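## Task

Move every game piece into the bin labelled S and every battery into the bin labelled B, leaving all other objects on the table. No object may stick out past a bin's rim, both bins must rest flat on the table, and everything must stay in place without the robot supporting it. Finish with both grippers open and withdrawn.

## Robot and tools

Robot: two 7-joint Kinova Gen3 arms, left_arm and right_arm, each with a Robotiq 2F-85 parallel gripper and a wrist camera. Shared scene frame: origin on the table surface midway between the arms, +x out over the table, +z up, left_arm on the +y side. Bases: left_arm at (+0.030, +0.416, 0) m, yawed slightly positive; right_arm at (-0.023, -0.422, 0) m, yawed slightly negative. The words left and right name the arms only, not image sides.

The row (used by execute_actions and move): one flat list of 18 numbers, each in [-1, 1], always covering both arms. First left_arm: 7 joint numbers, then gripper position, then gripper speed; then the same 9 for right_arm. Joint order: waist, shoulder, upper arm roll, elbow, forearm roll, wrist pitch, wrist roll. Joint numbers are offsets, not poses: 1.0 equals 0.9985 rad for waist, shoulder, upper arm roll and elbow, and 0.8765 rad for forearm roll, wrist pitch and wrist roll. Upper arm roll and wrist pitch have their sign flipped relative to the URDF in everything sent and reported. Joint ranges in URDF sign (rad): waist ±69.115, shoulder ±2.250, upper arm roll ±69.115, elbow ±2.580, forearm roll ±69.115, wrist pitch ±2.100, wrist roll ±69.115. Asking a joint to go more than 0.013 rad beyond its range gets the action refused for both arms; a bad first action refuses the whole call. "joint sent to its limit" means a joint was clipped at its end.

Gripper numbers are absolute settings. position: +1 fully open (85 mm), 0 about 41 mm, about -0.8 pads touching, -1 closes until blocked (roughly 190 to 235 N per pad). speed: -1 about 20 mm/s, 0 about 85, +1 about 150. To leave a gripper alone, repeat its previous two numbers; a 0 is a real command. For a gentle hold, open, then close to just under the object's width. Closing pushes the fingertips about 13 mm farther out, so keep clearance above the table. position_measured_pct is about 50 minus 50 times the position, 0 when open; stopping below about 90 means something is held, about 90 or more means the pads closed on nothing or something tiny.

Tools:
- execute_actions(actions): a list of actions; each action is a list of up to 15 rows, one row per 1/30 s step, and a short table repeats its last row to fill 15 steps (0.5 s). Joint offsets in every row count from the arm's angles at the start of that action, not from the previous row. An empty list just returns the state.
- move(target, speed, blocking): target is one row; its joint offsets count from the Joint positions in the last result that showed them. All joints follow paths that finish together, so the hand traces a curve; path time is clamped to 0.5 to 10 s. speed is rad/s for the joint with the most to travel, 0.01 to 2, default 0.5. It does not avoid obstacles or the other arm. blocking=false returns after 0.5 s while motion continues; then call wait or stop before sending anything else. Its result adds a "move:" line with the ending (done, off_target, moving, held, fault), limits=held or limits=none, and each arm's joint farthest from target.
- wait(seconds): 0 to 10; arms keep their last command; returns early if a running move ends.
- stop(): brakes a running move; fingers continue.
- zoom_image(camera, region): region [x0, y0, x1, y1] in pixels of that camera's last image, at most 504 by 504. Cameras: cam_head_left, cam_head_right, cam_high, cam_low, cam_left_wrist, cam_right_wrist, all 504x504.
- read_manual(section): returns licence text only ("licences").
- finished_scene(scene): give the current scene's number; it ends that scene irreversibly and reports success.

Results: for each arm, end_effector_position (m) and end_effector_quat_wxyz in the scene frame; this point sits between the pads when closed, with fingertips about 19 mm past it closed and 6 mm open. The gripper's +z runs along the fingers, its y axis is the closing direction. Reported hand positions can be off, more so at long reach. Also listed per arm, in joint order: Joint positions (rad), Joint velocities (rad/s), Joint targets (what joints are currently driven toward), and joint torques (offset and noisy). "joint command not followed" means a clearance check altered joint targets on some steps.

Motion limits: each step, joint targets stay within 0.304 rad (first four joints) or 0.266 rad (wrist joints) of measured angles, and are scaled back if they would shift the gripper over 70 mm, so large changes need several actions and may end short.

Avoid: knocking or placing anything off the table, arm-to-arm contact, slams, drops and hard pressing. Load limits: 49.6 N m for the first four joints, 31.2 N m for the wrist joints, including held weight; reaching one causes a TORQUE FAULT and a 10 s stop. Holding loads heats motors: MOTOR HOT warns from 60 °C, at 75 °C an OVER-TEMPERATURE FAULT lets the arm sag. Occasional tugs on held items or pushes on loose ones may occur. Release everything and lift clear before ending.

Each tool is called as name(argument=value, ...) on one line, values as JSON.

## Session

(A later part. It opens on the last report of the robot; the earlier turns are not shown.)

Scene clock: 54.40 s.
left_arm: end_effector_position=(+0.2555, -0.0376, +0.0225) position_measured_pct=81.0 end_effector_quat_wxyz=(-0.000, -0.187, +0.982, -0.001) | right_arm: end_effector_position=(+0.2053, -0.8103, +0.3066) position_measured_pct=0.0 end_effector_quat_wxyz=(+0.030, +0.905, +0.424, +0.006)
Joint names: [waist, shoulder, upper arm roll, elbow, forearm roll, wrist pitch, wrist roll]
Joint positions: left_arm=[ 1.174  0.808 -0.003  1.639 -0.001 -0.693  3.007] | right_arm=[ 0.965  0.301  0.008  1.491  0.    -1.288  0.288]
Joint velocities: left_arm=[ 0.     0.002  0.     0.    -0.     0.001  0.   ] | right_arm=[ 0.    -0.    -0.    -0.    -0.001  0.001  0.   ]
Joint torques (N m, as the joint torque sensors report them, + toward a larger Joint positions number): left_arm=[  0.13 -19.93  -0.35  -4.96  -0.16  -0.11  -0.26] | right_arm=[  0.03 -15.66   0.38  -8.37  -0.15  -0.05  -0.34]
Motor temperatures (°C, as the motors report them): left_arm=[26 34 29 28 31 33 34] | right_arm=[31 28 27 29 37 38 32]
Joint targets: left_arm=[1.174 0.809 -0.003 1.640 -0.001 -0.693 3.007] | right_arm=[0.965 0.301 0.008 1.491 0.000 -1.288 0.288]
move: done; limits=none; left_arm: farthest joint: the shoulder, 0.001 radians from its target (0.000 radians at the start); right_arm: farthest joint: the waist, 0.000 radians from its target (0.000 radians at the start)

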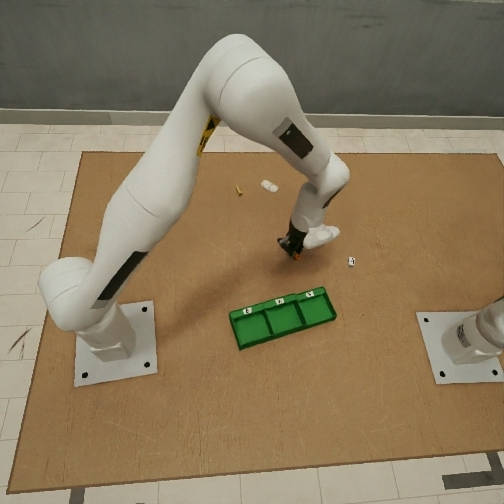

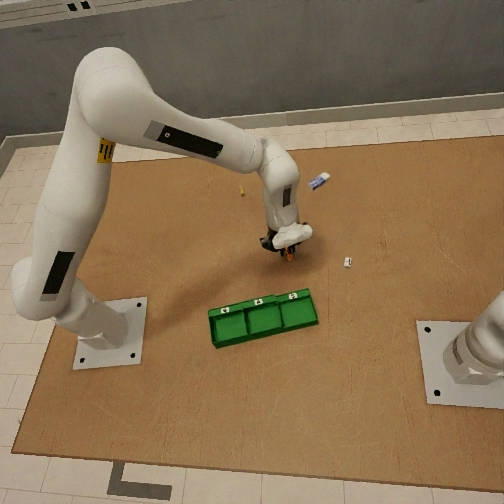

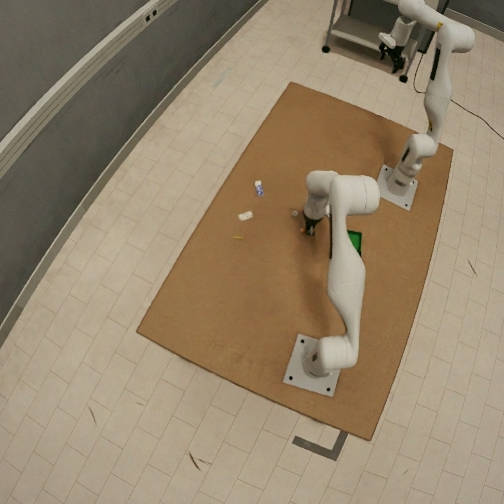

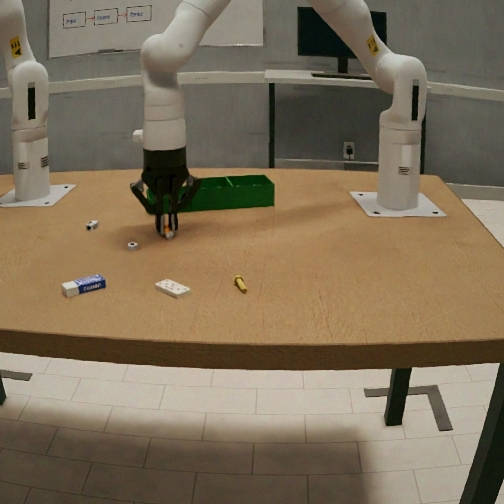

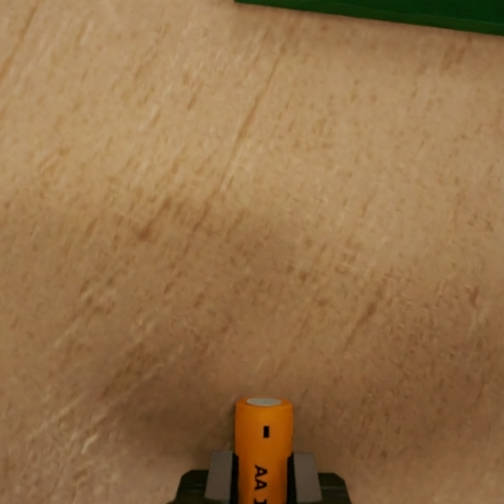

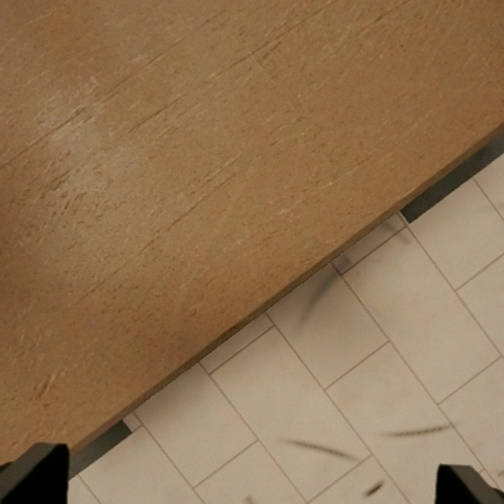

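move(target=[0,-0.19,0,-0.068,0,-0.294,0,-1,0.5, 0,0,0,0,0,0,0,1,1], speed=0.7)

move(target=[0.394,-0.292,0,0.553,0,0.296,0.335,-1,0.5, 0,0,0,0,0,0,0,1,1], speed=0.9)

Scene clock: 62.30 s.
left_arm: end_effector_position=(+0.2530, -0.0328, +0.1337) position_measured_pct=81.0 end_effector_quat_wxyz=(-0.000, -0.187, +0.982, -0.001) | right_arm: end_effector_position=(+0.2053, -0.8103, +0.3066) position_measured_pct=0.0 end_effector_quat_wxyz=(+0.030, +0.905, +0.424, +0.006)
Joint names: [waist, shoulder, upper arm roll, elbow, forearm roll, wrist pitch, wrist roll]
Joint positions: left_arm=[ 1.174  0.619 -0.003  1.571 -0.001 -0.95   3.007] | right_arm=[ 0.965  0.301  0.008  1.491  0.    -1.288  0.288]
Joint velocities: left_arm=[-0.001 -0.003  0.    -0.    -0.001 -0.001  0.001] | right_arm=[-0.     0.001 -0.    -0.     0.002  0.001 -0.   ]
Joint torques (N m, as the joint torque sensors report them, + toward a larger Joint positions number): left_arm=[  0.2  -19.06  -0.32  -6.69  -0.05  -0.25  -0.18] | right_arm=[  0.08 -15.83   0.36  -8.15  -0.12  -0.05  -0.42]
Motor temperatures (°C, as the motors report them): left_arm=[26 34 29 28 31 33 34] | right_arm=[31 28 27 29 37 38 32]
Joint targets: left_arm=[1.174 0.619 -0.003 1.571 -0.001 -0.950 3.007] | right_arm=[0.965 0.301 0.008 1.491 0.000 -1.288 0.288]
move: done; limits=none; left_arm: farthest joint: the shoulder, 0.001 radians from its target (0.190 radians at the start); right_arm: farthest joint: the waist, 0.000 radians from its target (0.000 radians at the start)

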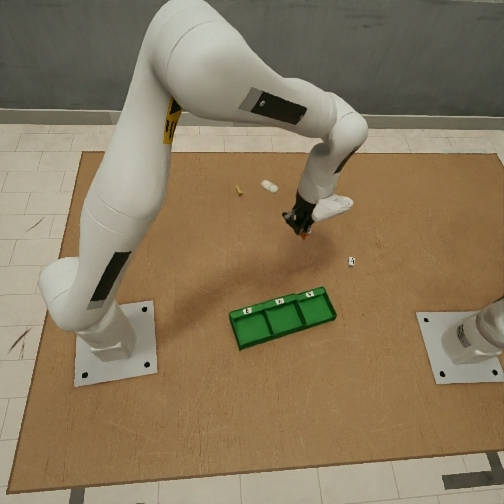

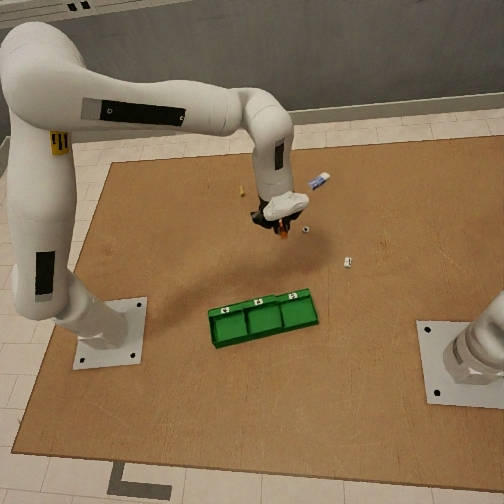

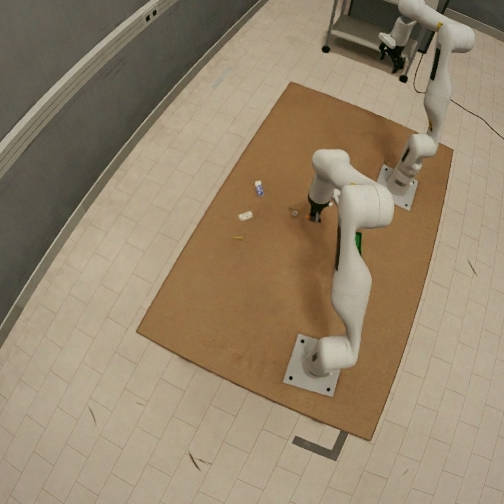

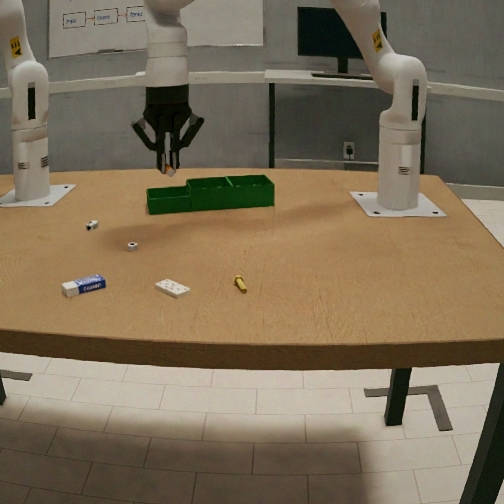

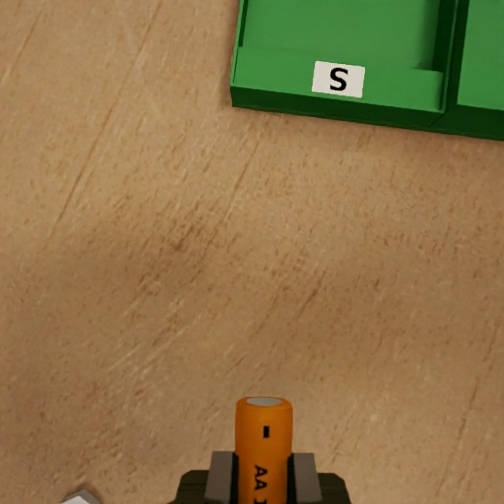

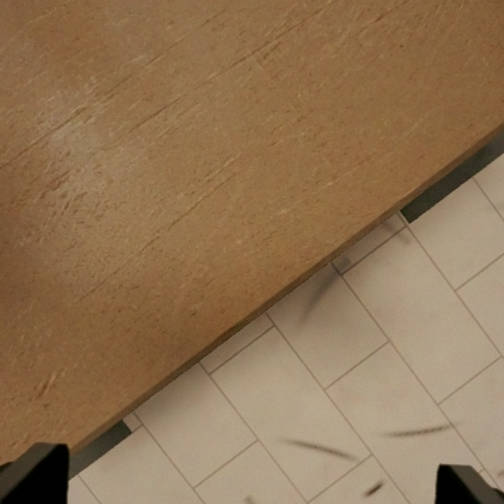

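Scene clock: 63.63 s.
left_arm: end_effector_position=(+0.0447, +0.0798, +0.1295) position_measured_pct=81.0 end_effector_quat_wxyz=(-0.000, -0.137, +0.991, +0.000) | right_arm: end_effector_position=(+0.2053, -0.8103, +0.3066) position_measured_pct=0.0 end_effector_quat_wxyz=(+0.030, +0.905, +0.424, +0.006)
Joint names: [waist, shoulder, upper arm roll, elbow, forearm roll, wrist pitch, wrist roll]
Joint positions: left_arm=[ 1.567  0.328 -0.003  2.124 -0.001 -0.691  3.301] | right_arm=[ 0.965  0.301  0.008  1.491  0.    -1.288  0.288]
Joint velocities: left_arm=[ 0.003 -0.003  0.    -0.    -0.001 -0.001 -0.001] | right_arm=[-0.    -0.    -0.    -0.     0.001 -0.001  0.   ]
Joint torques (N m, as the joint torque sensors report them, + toward a larger Joint positions number): left_arm=[  0.01 -12.32  -0.21  -5.17  -0.16  -0.18  -0.23] | right_arm=[  0.05 -15.81   0.29  -8.38  -0.01   0.    -0.41]
Motor temperatures (°C, as the motors report them): left_arm=[26 34 29 28 31 33 34] | right_arm=[31 28 27 29 37 38 32]
Joint targets: left_arm=[1.567 0.327 -0.003 2.124 -0.001 -0.691 3.301] | right_arm=[0.965 0.301 0.008 1.491 0.000 -1.288 0.288]
move: done; limits=none; left_arm: farthest joint: the waist, 0.000 radians from its target (0.394 radians at the start); right_arm: farthest joint: the waist, 0.000 radians from its target (0.000 radians at the start)

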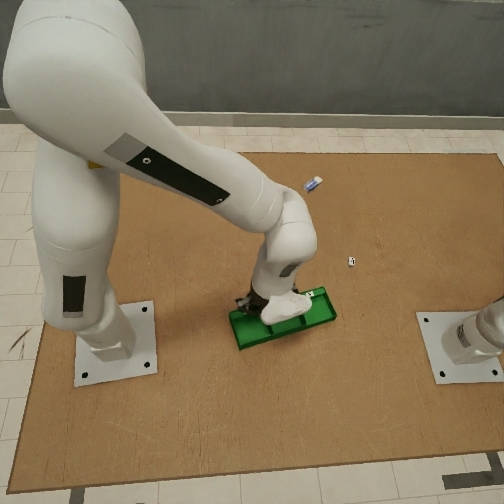

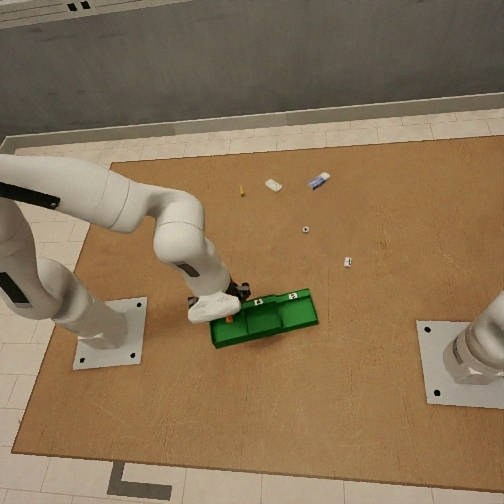

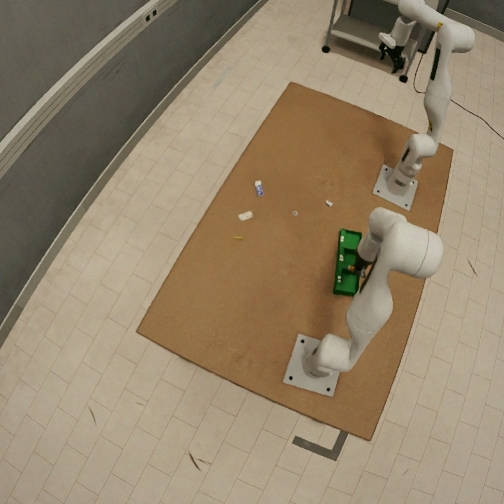

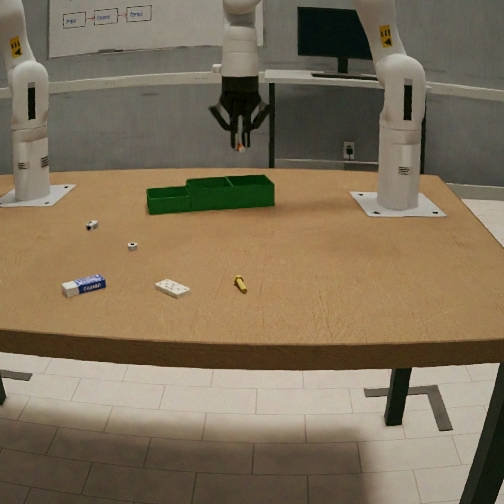

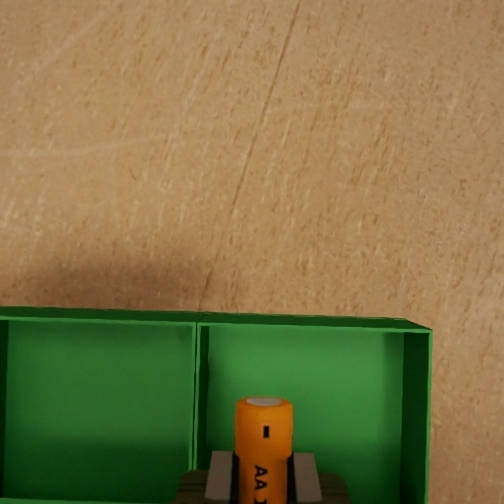

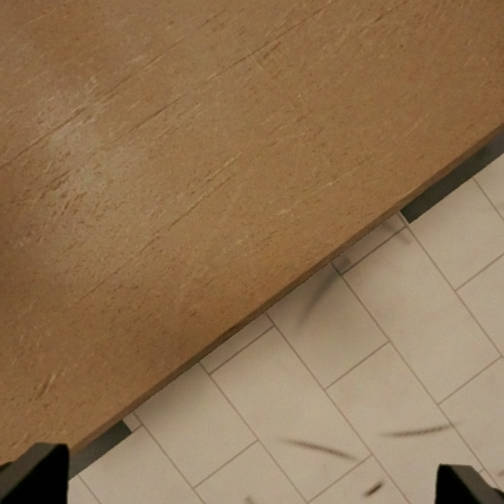

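move(target=[0.018,0.182,0,0.121,0,0.348,0.02,-1,0.5, 0,0,0,0,0,0,0,1,1], speed=0.5)

Scene clock: 74.30 s.
left_arm: end_effector_position=(+0.0378, +0.0914, +0.0492) position_measured_pct=81.0 end_effector_quat_wxyz=(-0.000, -0.138, +0.990, +0.000) | right_arm: end_effector_position=(+0.2053, -0.8103, +0.3066) position_measured_pct=0.0 end_effector_quat_wxyz=(+0.030, +0.905, +0.424, +0.006)
Joint names: [waist, shoulder, upper arm roll, elbow, forearm roll, wrist pitch, wrist roll]
Joint positions: left_arm=[ 1.584  0.511 -0.002  2.245 -0.001 -0.386  3.318] | right_arm=[ 0.965  0.301  0.008  1.491  0.    -1.288  0.288]
Joint velocities: left_arm=[ 0.007 -0.015 -0.013 -0.016  0.005  0.006  0.001] | right_arm=[ 0.    -0.    -0.     0.001 -0.    -0.     0.   ]
Joint torques (N m, as the joint torque sensors report them, + toward a larger Joint positions number): left_arm=[  0.54 -13.31  -0.35  -2.89  -0.12  -0.33  -0.21] | right_arm=[  0.12 -15.83   0.24  -8.42  -0.02  -0.11  -0.34]
Motor temperatures (°C, as the motors report them): left_arm=[26 34 29 28 31 33 34] | right_arm=[31 28 27 29 37 38 32]
Joint targets: left_arm=[1.585 0.509 -0.003 2.244 -0.001 -0.386 3.318] | right_arm=[0.965 0.301 0.008 1.491 0.000 -1.288 0.288]
move: done; limits=none; left_arm: farthest joint: the waist, 0.001 radians from its target (0.018 radians at the start); right_arm: farthest joint: the waist, 0.000 radians from its target (0.000 radians at the start)

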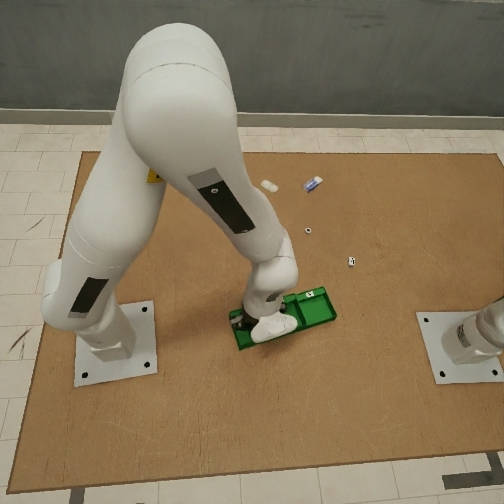

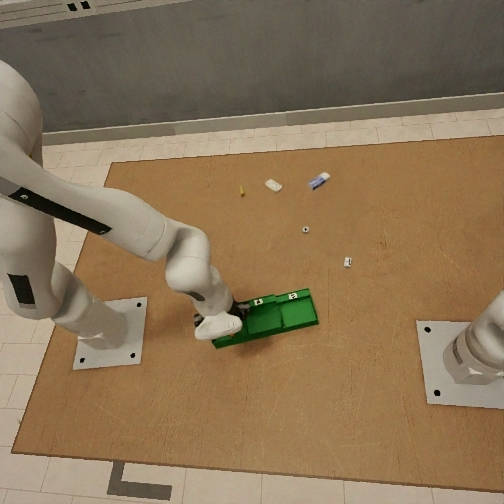

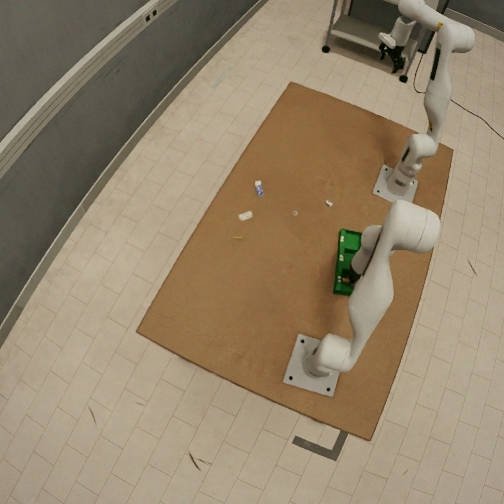

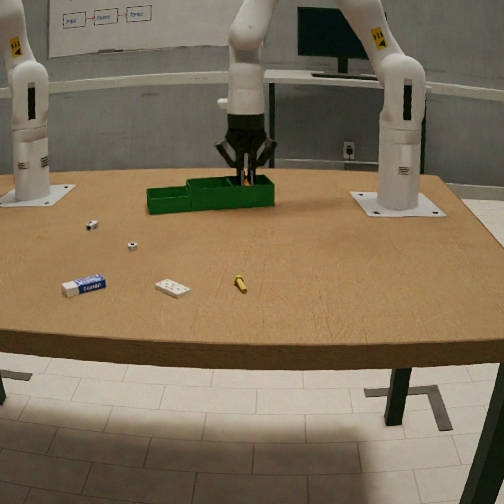

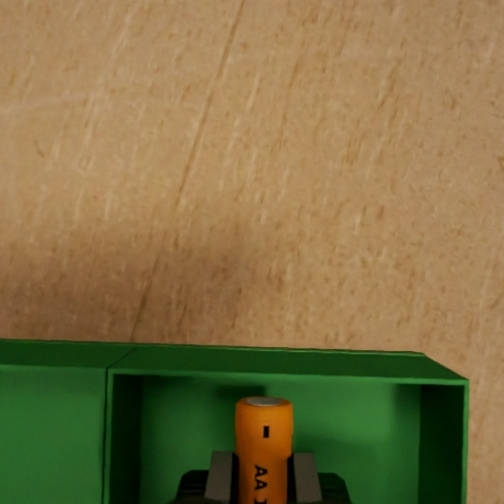

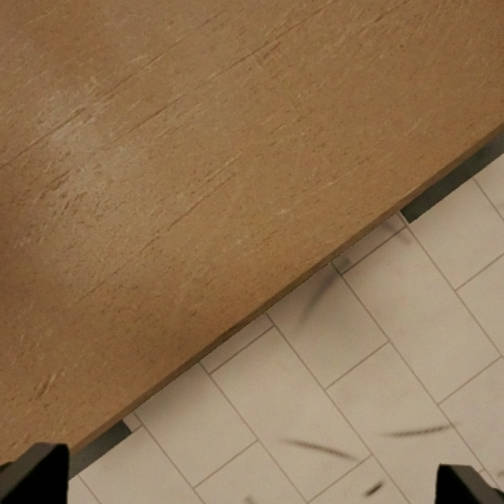

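move(target=[0,0.03,0,0.021,0,0.058,0,-1,0.5, 0,0,0,0,0,0,0,1,1], speed=0.3)

move(target=[0,0,0,0,0,0,0,-0.35,0.3, 0,0,0,0,0,0,0,1,1])

move(target=[0,-0.214,0,-0.142,0,-0.408,0,-0.35,0.3, 0,0,0,0,0,0,0,1,1], speed=0.6)

Scene clock: 80.90 s.
left_arm: end_effector_position=(+0.0373, +0.0954, +0.0373) position_measured_pct=81.0 end_effector_quat_wxyz=(-0.000, -0.138, +0.990, +0.000) | right_arm: end_effector_position=(+0.2053, -0.8103, +0.3066) position_measured_pct=0.0 end_effector_quat_wxyz=(+0.030, +0.905, +0.424, +0.006)
Joint names: [waist, shoulder, upper arm roll, elbow, forearm roll, wrist pitch, wrist roll]
Joint positions: left_arm=[ 1.584  0.541 -0.002  2.266 -0.001 -0.335  3.318] | right_arm=[ 0.965  0.302  0.008  1.491  0.    -1.288  0.288]
Joint velocities: left_arm=[ 0.001  0.003 -0.001 -0.    -0.001  0.001 -0.002] | right_arm=[-0.     0.    -0.     0.001 -0.001  0.     0.   ]
Joint torques (N m, as the joint torque sensors report them, + toward a larger Joint positions number): left_arm=[  0.13 -13.33  -0.28  -2.53  -0.16  -0.05  -0.24] | right_arm=[  0.01 -15.91   0.27  -8.45  -0.12  -0.05  -0.38]
Motor temperatures (°C, as the motors report them): left_arm=[26 34 29 28 31 33 34] | right_arm=[31 28 27 29 37 38 32]
Joint targets: left_arm=[1.584 0.541 -0.002 2.266 -0.001 -0.335 3.318] | right_arm=[0.965 0.301 0.008 1.491 0.000 -1.288 0.288]
move: done; limits=none; left_arm: farthest joint: the waist, 0.000 radians from its target (0.001 radians at the start); right_arm: farthest joint: the shoulder, 0.001 radians from its target (0.000 radians at the start)

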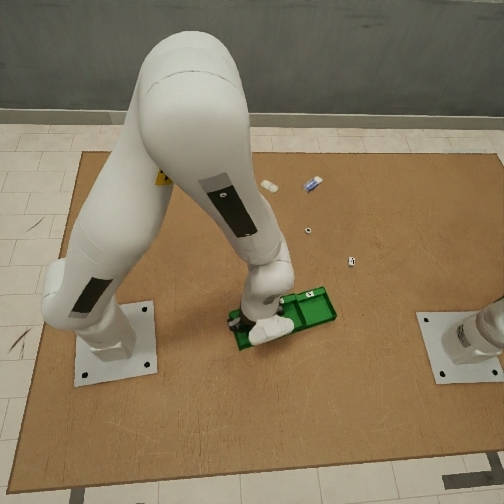

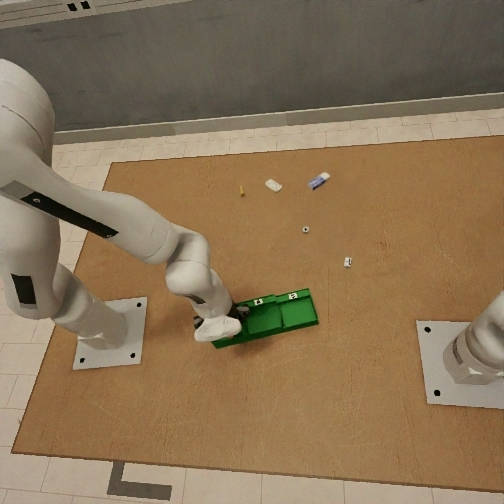

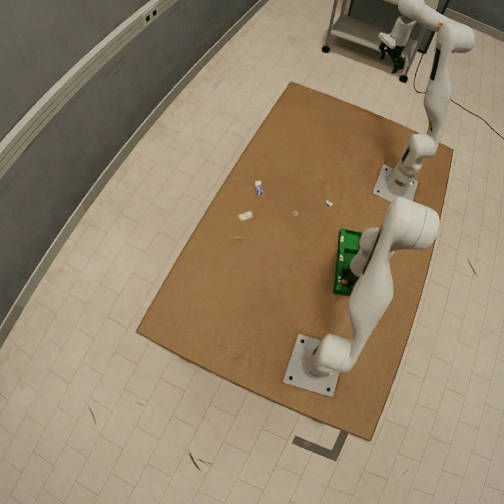

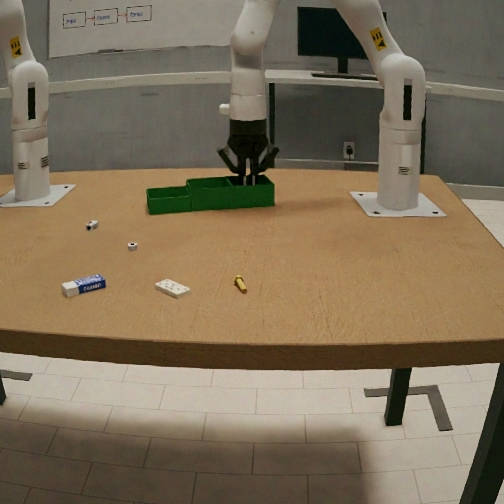

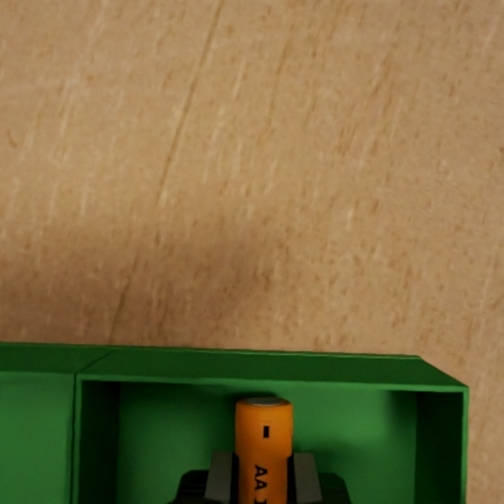

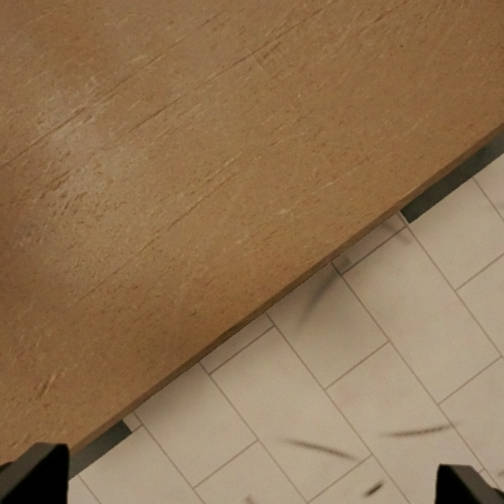

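Scene clock: 81.40 s.
left_arm: end_effector_position=(+0.0373, +0.0954, +0.0373) position_measured_pct=67.5 end_effector_quat_wxyz=(-0.000, -0.138, +0.990, +0.000) | right_arm: end_effector_position=(+0.2053, -0.8103, +0.3066) position_measured_pct=0.0 end_effector_quat_wxyz=(+0.030, +0.905, +0.424, +0.006)
Joint names: [waist, shoulder, upper arm roll, elbow, forearm roll, wrist pitch, wrist roll]
Joint positions: left_arm=[ 1.584  0.541 -0.002  2.266 -0.001 -0.335  3.318] | right_arm=[ 0.965  0.302  0.008  1.491  0.    -1.288  0.288]
Joint velocities: left_arm=[-0.    -0.001 -0.    -0.     0.     0.    -0.   ] | right_arm=[ 0.001 -0.001 -0.    -0.001 -0.    -0.001  0.   ]
Joint torques (N m, as the joint torque sensors report them, + toward a larger Joint positions number): left_arm=[  0.07 -13.51  -0.31  -2.49  -0.13  -0.13  -0.16] | right_arm=[  0.08 -15.82   0.21  -8.32  -0.02  -0.09  -0.35]
Motor temperatures (°C, as the motors report them): left_arm=[26 34 29 28 31 33 34] | right_arm=[31 28 27 29 37 38 32]
Joint targets: left_arm=[1.584 0.541 -0.002 2.266 -0.001 -0.335 3.318] | right_arm=[0.965 0.302 0.008 1.491 0.000 -1.288 0.288]
move: done; limits=none; left_arm: farthest joint: the waist, 0.000 radians from its target (0.000 radians at the start); right_arm: farthest joint: the waist, 0.000 radians from its target (0.000 radians at the start)

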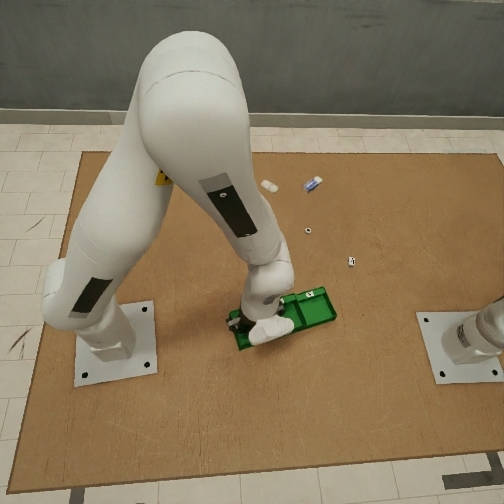

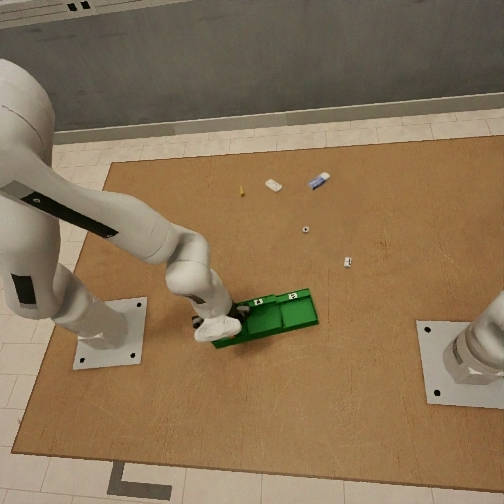

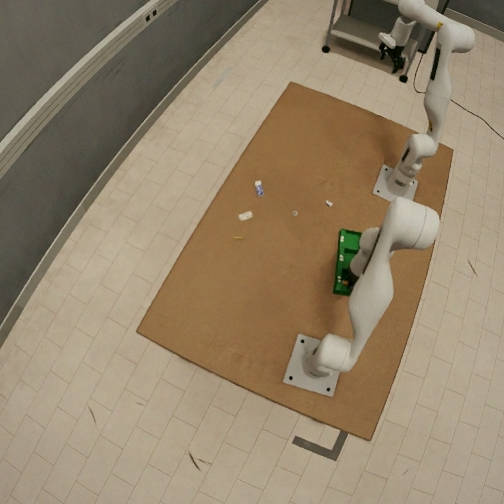

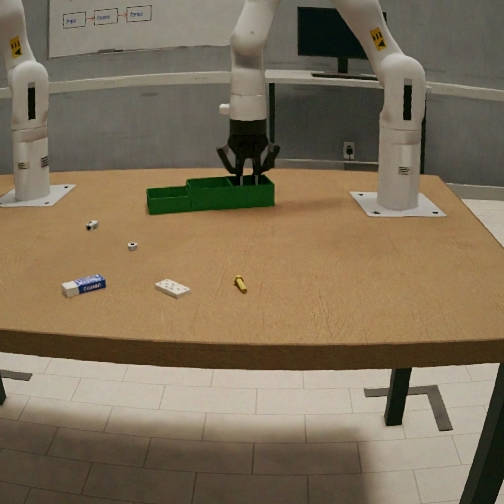

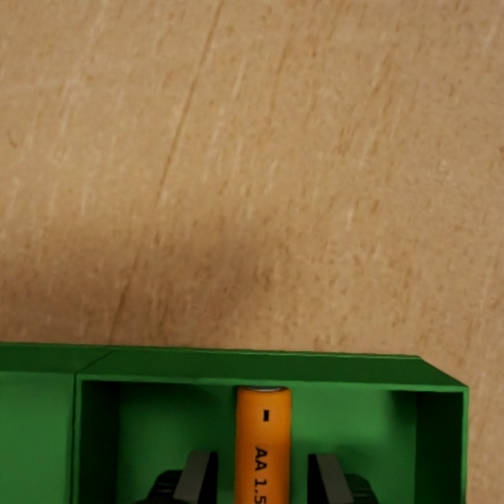

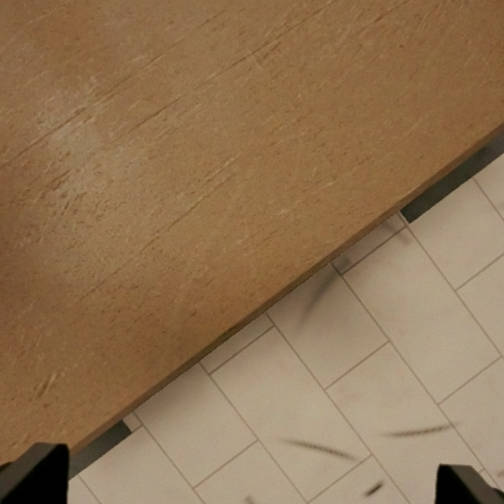

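Scene clock: 82.57 s.
left_arm: end_effector_position=(+0.0390, +0.0807, +0.1294) position_measured_pct=67.5 end_effector_quat_wxyz=(+0.000, -0.138, +0.990, +0.002) | right_arm: end_effector_position=(+0.2053, -0.8103, +0.3066) position_measured_pct=0.0 end_effector_quat_wxyz=(+0.030, +0.905, +0.424, +0.006)
Joint names: [waist, shoulder, upper arm roll, elbow, forearm roll, wrist pitch, wrist roll]
Joint positions: left_arm=[ 1.584  0.327 -0.002  2.125 -0.001 -0.693  3.318] | right_arm=[ 0.965  0.302  0.008  1.491  0.    -1.288  0.288]
Joint velocities: left_arm=[-0.001 -0.001 -0.001  0.    -0.001  0.    -0.001] | right_arm=[-0.    -0.     0.    -0.001 -0.002 -0.001  0.   ]
Joint torques (N m, as the joint torque sensors report them, + toward a larger Joint positions number): left_arm=[  0.12 -12.98  -0.26  -5.18  -0.14  -0.23  -0.25] | right_arm=[ -0.08 -15.83   0.29  -8.34  -0.04  -0.01  -0.37]
Motor temperatures (°C, as the motors report them): left_arm=[26 34 29 28 31 33 34] | right_arm=[31 28 27 29 37 38 32]
Joint targets: left_arm=[1.584 0.327 -0.002 2.125 -0.001 -0.693 3.318] | right_arm=[0.965 0.302 0.008 1.491 0.000 -1.288 0.288]
move: done; limits=none; left_arm: farthest joint: the waist, 0.000 radians from its target (0.000 radians at the start); right_arm: farthest joint: the waist, 0.000 radians from its target (0.000 radians at the start)

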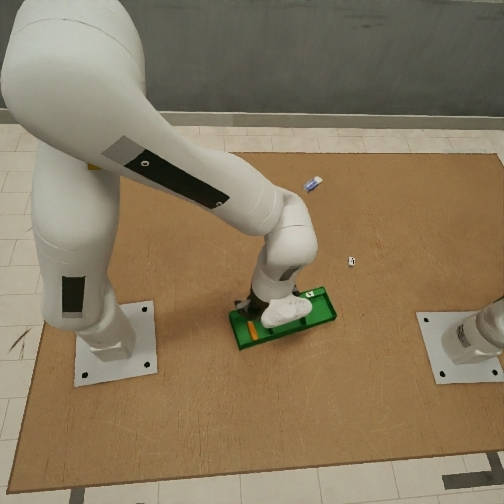

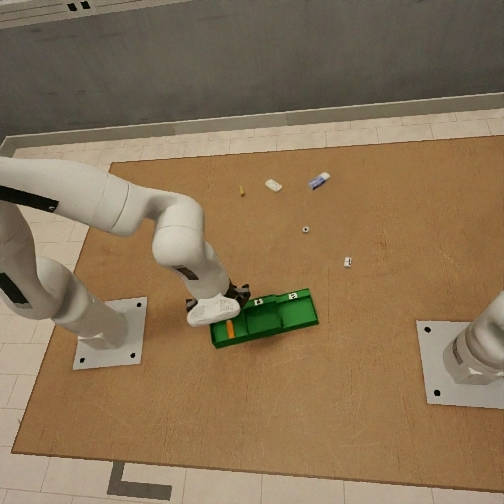

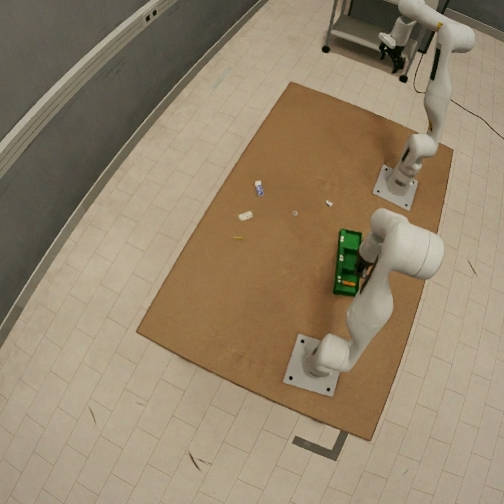

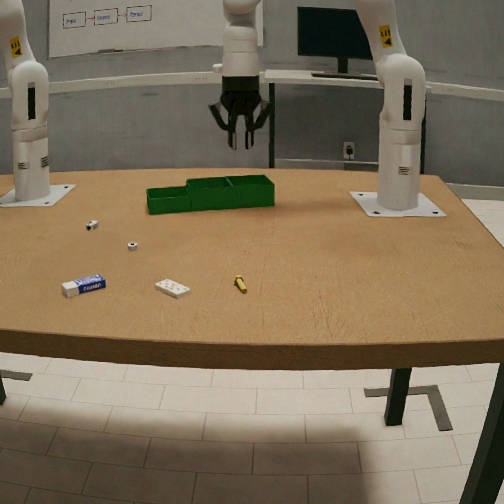

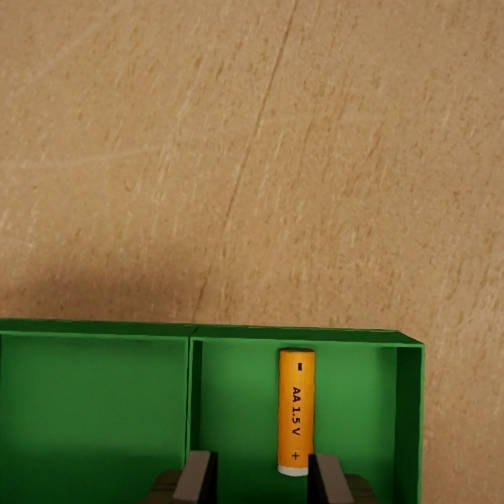

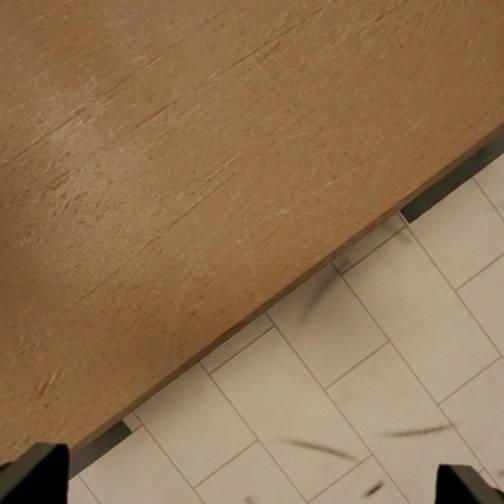

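move(target=[-0.75,0.482,0,-0.921,0,-0.496,0.06,0.2,1, 0,0,0,0,0,0,0,1,1], speed=1.1)

Scene clock: 91.43 s.
left_arm: end_effector_position=(+0.4558, +0.0086, +0.1295) position_measured_pct=40.1 end_effector_quat_wxyz=(-0.000, -0.513, +0.858, -0.000) | right_arm: end_effector_position=(+0.2053, -0.8103, +0.3066) position_measured_pct=0.0 end_effector_quat_wxyz=(+0.030, +0.905, +0.424, +0.006)
Joint names: [waist, shoulder, upper arm roll, elbow, forearm roll, wrist pitch, wrist roll]
Joint positions: left_arm=[ 0.836  0.808 -0.002  1.205 -0.001 -1.128  3.371] | right_arm=[ 0.965  0.302  0.008  1.491  0.    -1.288  0.288]
Joint velocities: left_arm=[-0.002  0.005 -0.     0.     0.001  0.     0.   ] | right_arm=[-0.001  0.    -0.    -0.     0.    -0.    -0.   ]
Joint torques (N m, as the joint torque sensors report them, + toward a larger Joint positions number): left_arm=[ -0.1  -22.97  -0.4   -7.49  -0.11  -0.25  -0.26] | right_arm=[  0.06 -15.93   0.18  -8.3   -0.12  -0.1   -0.45]
Motor temperatures (°C, as the motors report them): left_arm=[26 34 29 28 31 33 34] | right_arm=[31 28 27 29 37 38 32]
Joint targets: left_arm=[0.835 0.809 -0.002 1.205 -0.001 -1.128 3.371] | right_arm=[0.965 0.302 0.008 1.491 0.000 -1.288 0.288]
move: done; limits=none; left_arm: farthest joint: the waist, 0.001 radians from its target (0.749 radians at the start); right_arm: farthest joint: the waist, 0.000 radians from its target (0.000 radians at the start)

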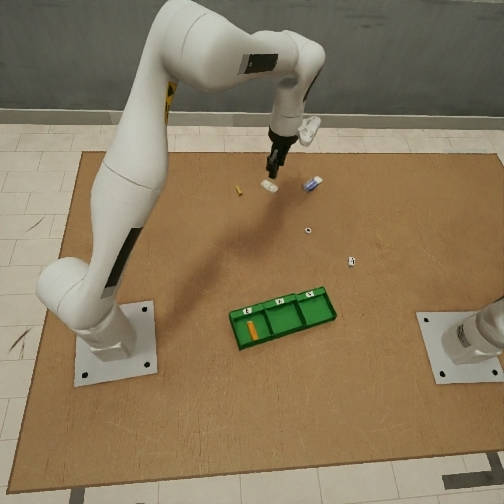

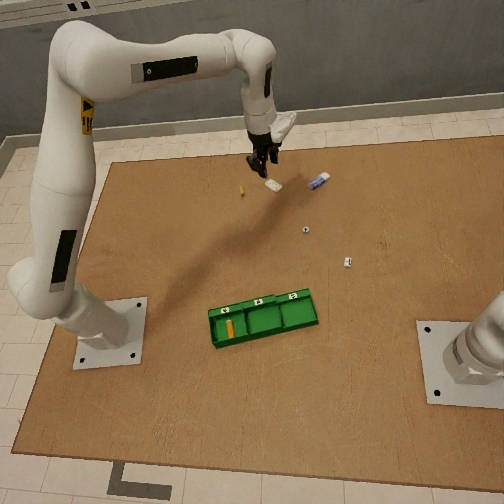

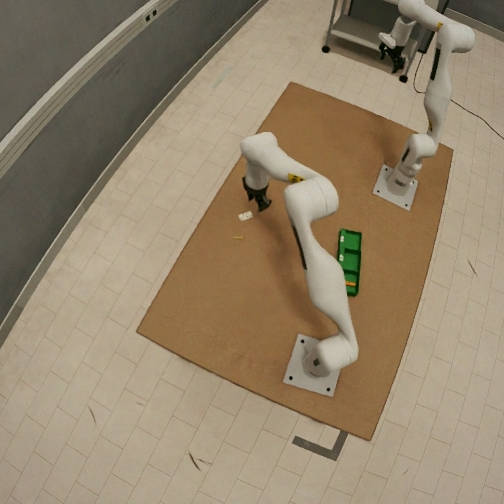

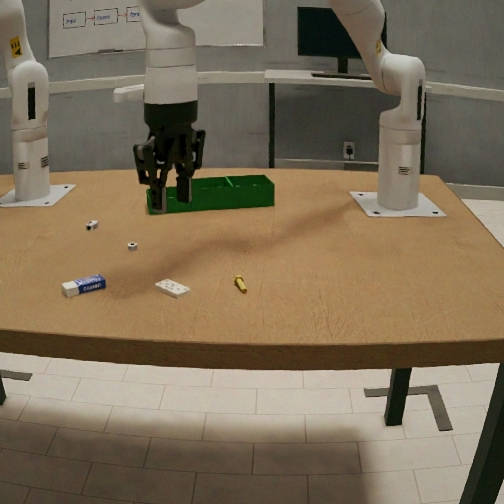

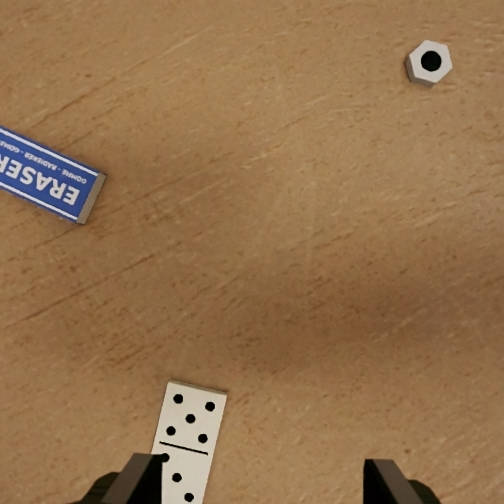

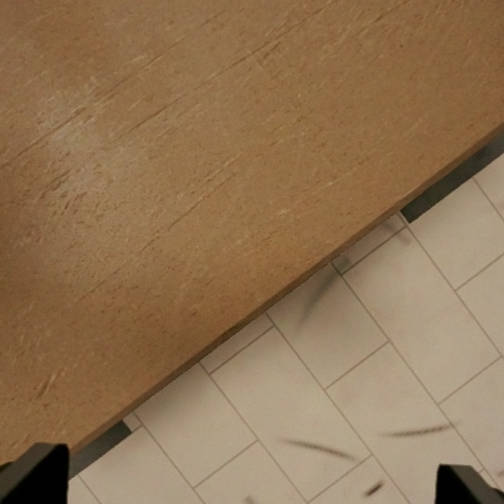

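move(target=[-0.04,0.125,0,-0.034,0,0.11,-0.275,0.4,1, 0,0,0,0,0,0,0,1,1], speed=0.5)

Scene clock: 104.90 s.
left_arm: end_effector_position=(+0.4889, +0.0119, +0.0643) position_measured_pct=29.8 end_effector_quat_wxyz=(+0.001, -0.425, +0.905, -0.003) | right_arm: end_effector_position=(+0.2053, -0.8103, +0.3066) position_measured_pct=0.0 end_effector_quat_wxyz=(+0.030, +0.905, +0.424, +0.006)
Joint names: [waist, shoulder, upper arm roll, elbow, forearm roll, wrist pitch, wrist roll]
Joint positions: left_arm=[ 0.796  0.933 -0.002  1.171 -0.001 -1.031  3.13 ] | right_arm=[ 0.965  0.302  0.008  1.491  0.    -1.288  0.288]
Joint velocities: left_arm=[-0.001  0.002 -0.    -0.001 -0.001  0.     0.   ] | right_arm=[-0.001  0.001 -0.    -0.001  0.     0.001  0.   ]
Joint torques (N m, as the joint torque sensors report them, + toward a larger Joint positions number): left_arm=[ -0.05 -24.17  -0.47  -6.95  -0.19  -0.23  -0.2 ] | right_arm=[  0.19 -15.89   0.22  -8.3   -0.13   0.04  -0.37]
Motor temperatures (°C, as the motors report them): left_arm=[26 34 29 28 31 33 34] | right_arm=[31 28 27 29 37 38 32]
Joint targets: left_arm=[0.796 0.933 -0.002 1.171 -0.001 -1.031 3.130] | right_arm=[0.965 0.302 0.008 1.491 0.000 -1.288 0.288]
move: done; limits=none; left_arm: farthest joint: the waist, 0.000 radians from its target (0.039 radians at the start); right_arm: farthest joint: the waist, 0.000 radians from its target (0.000 radians at the start)

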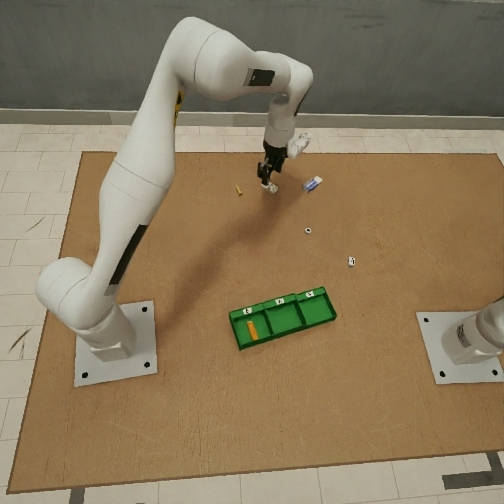

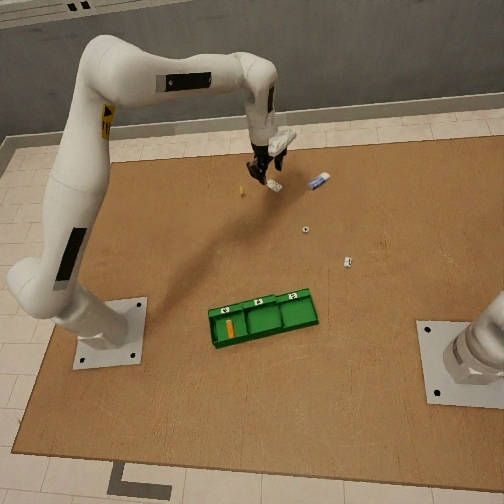

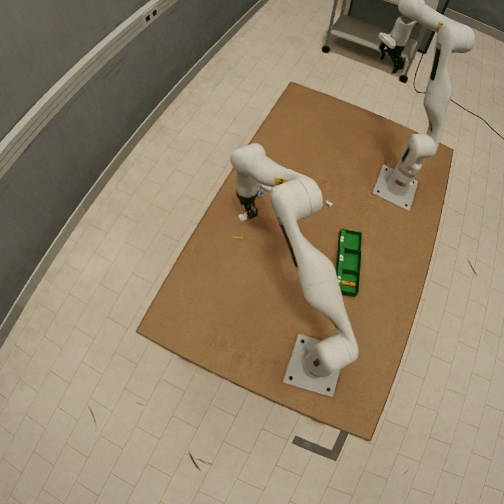

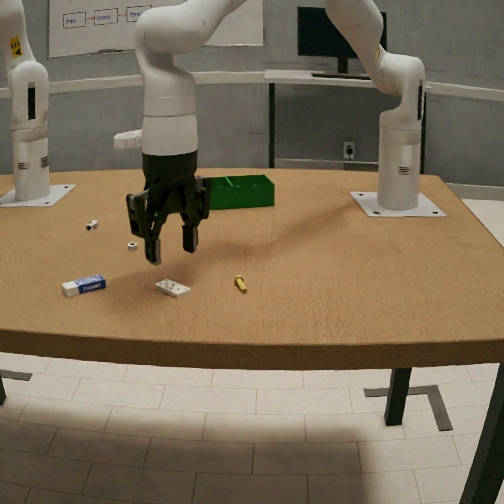

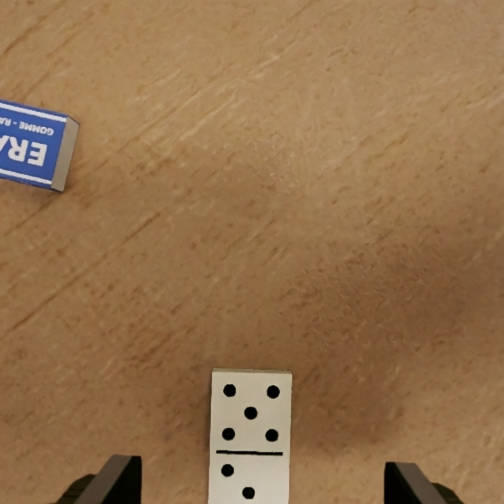

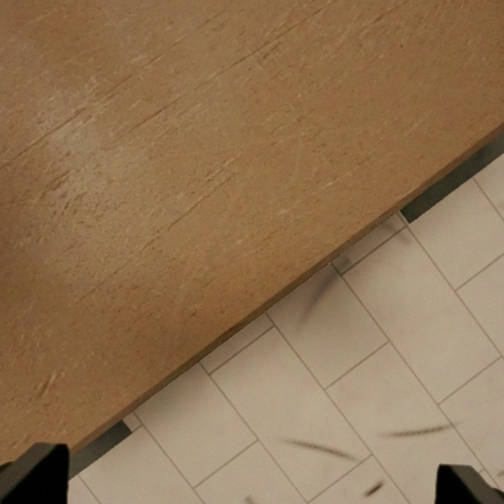

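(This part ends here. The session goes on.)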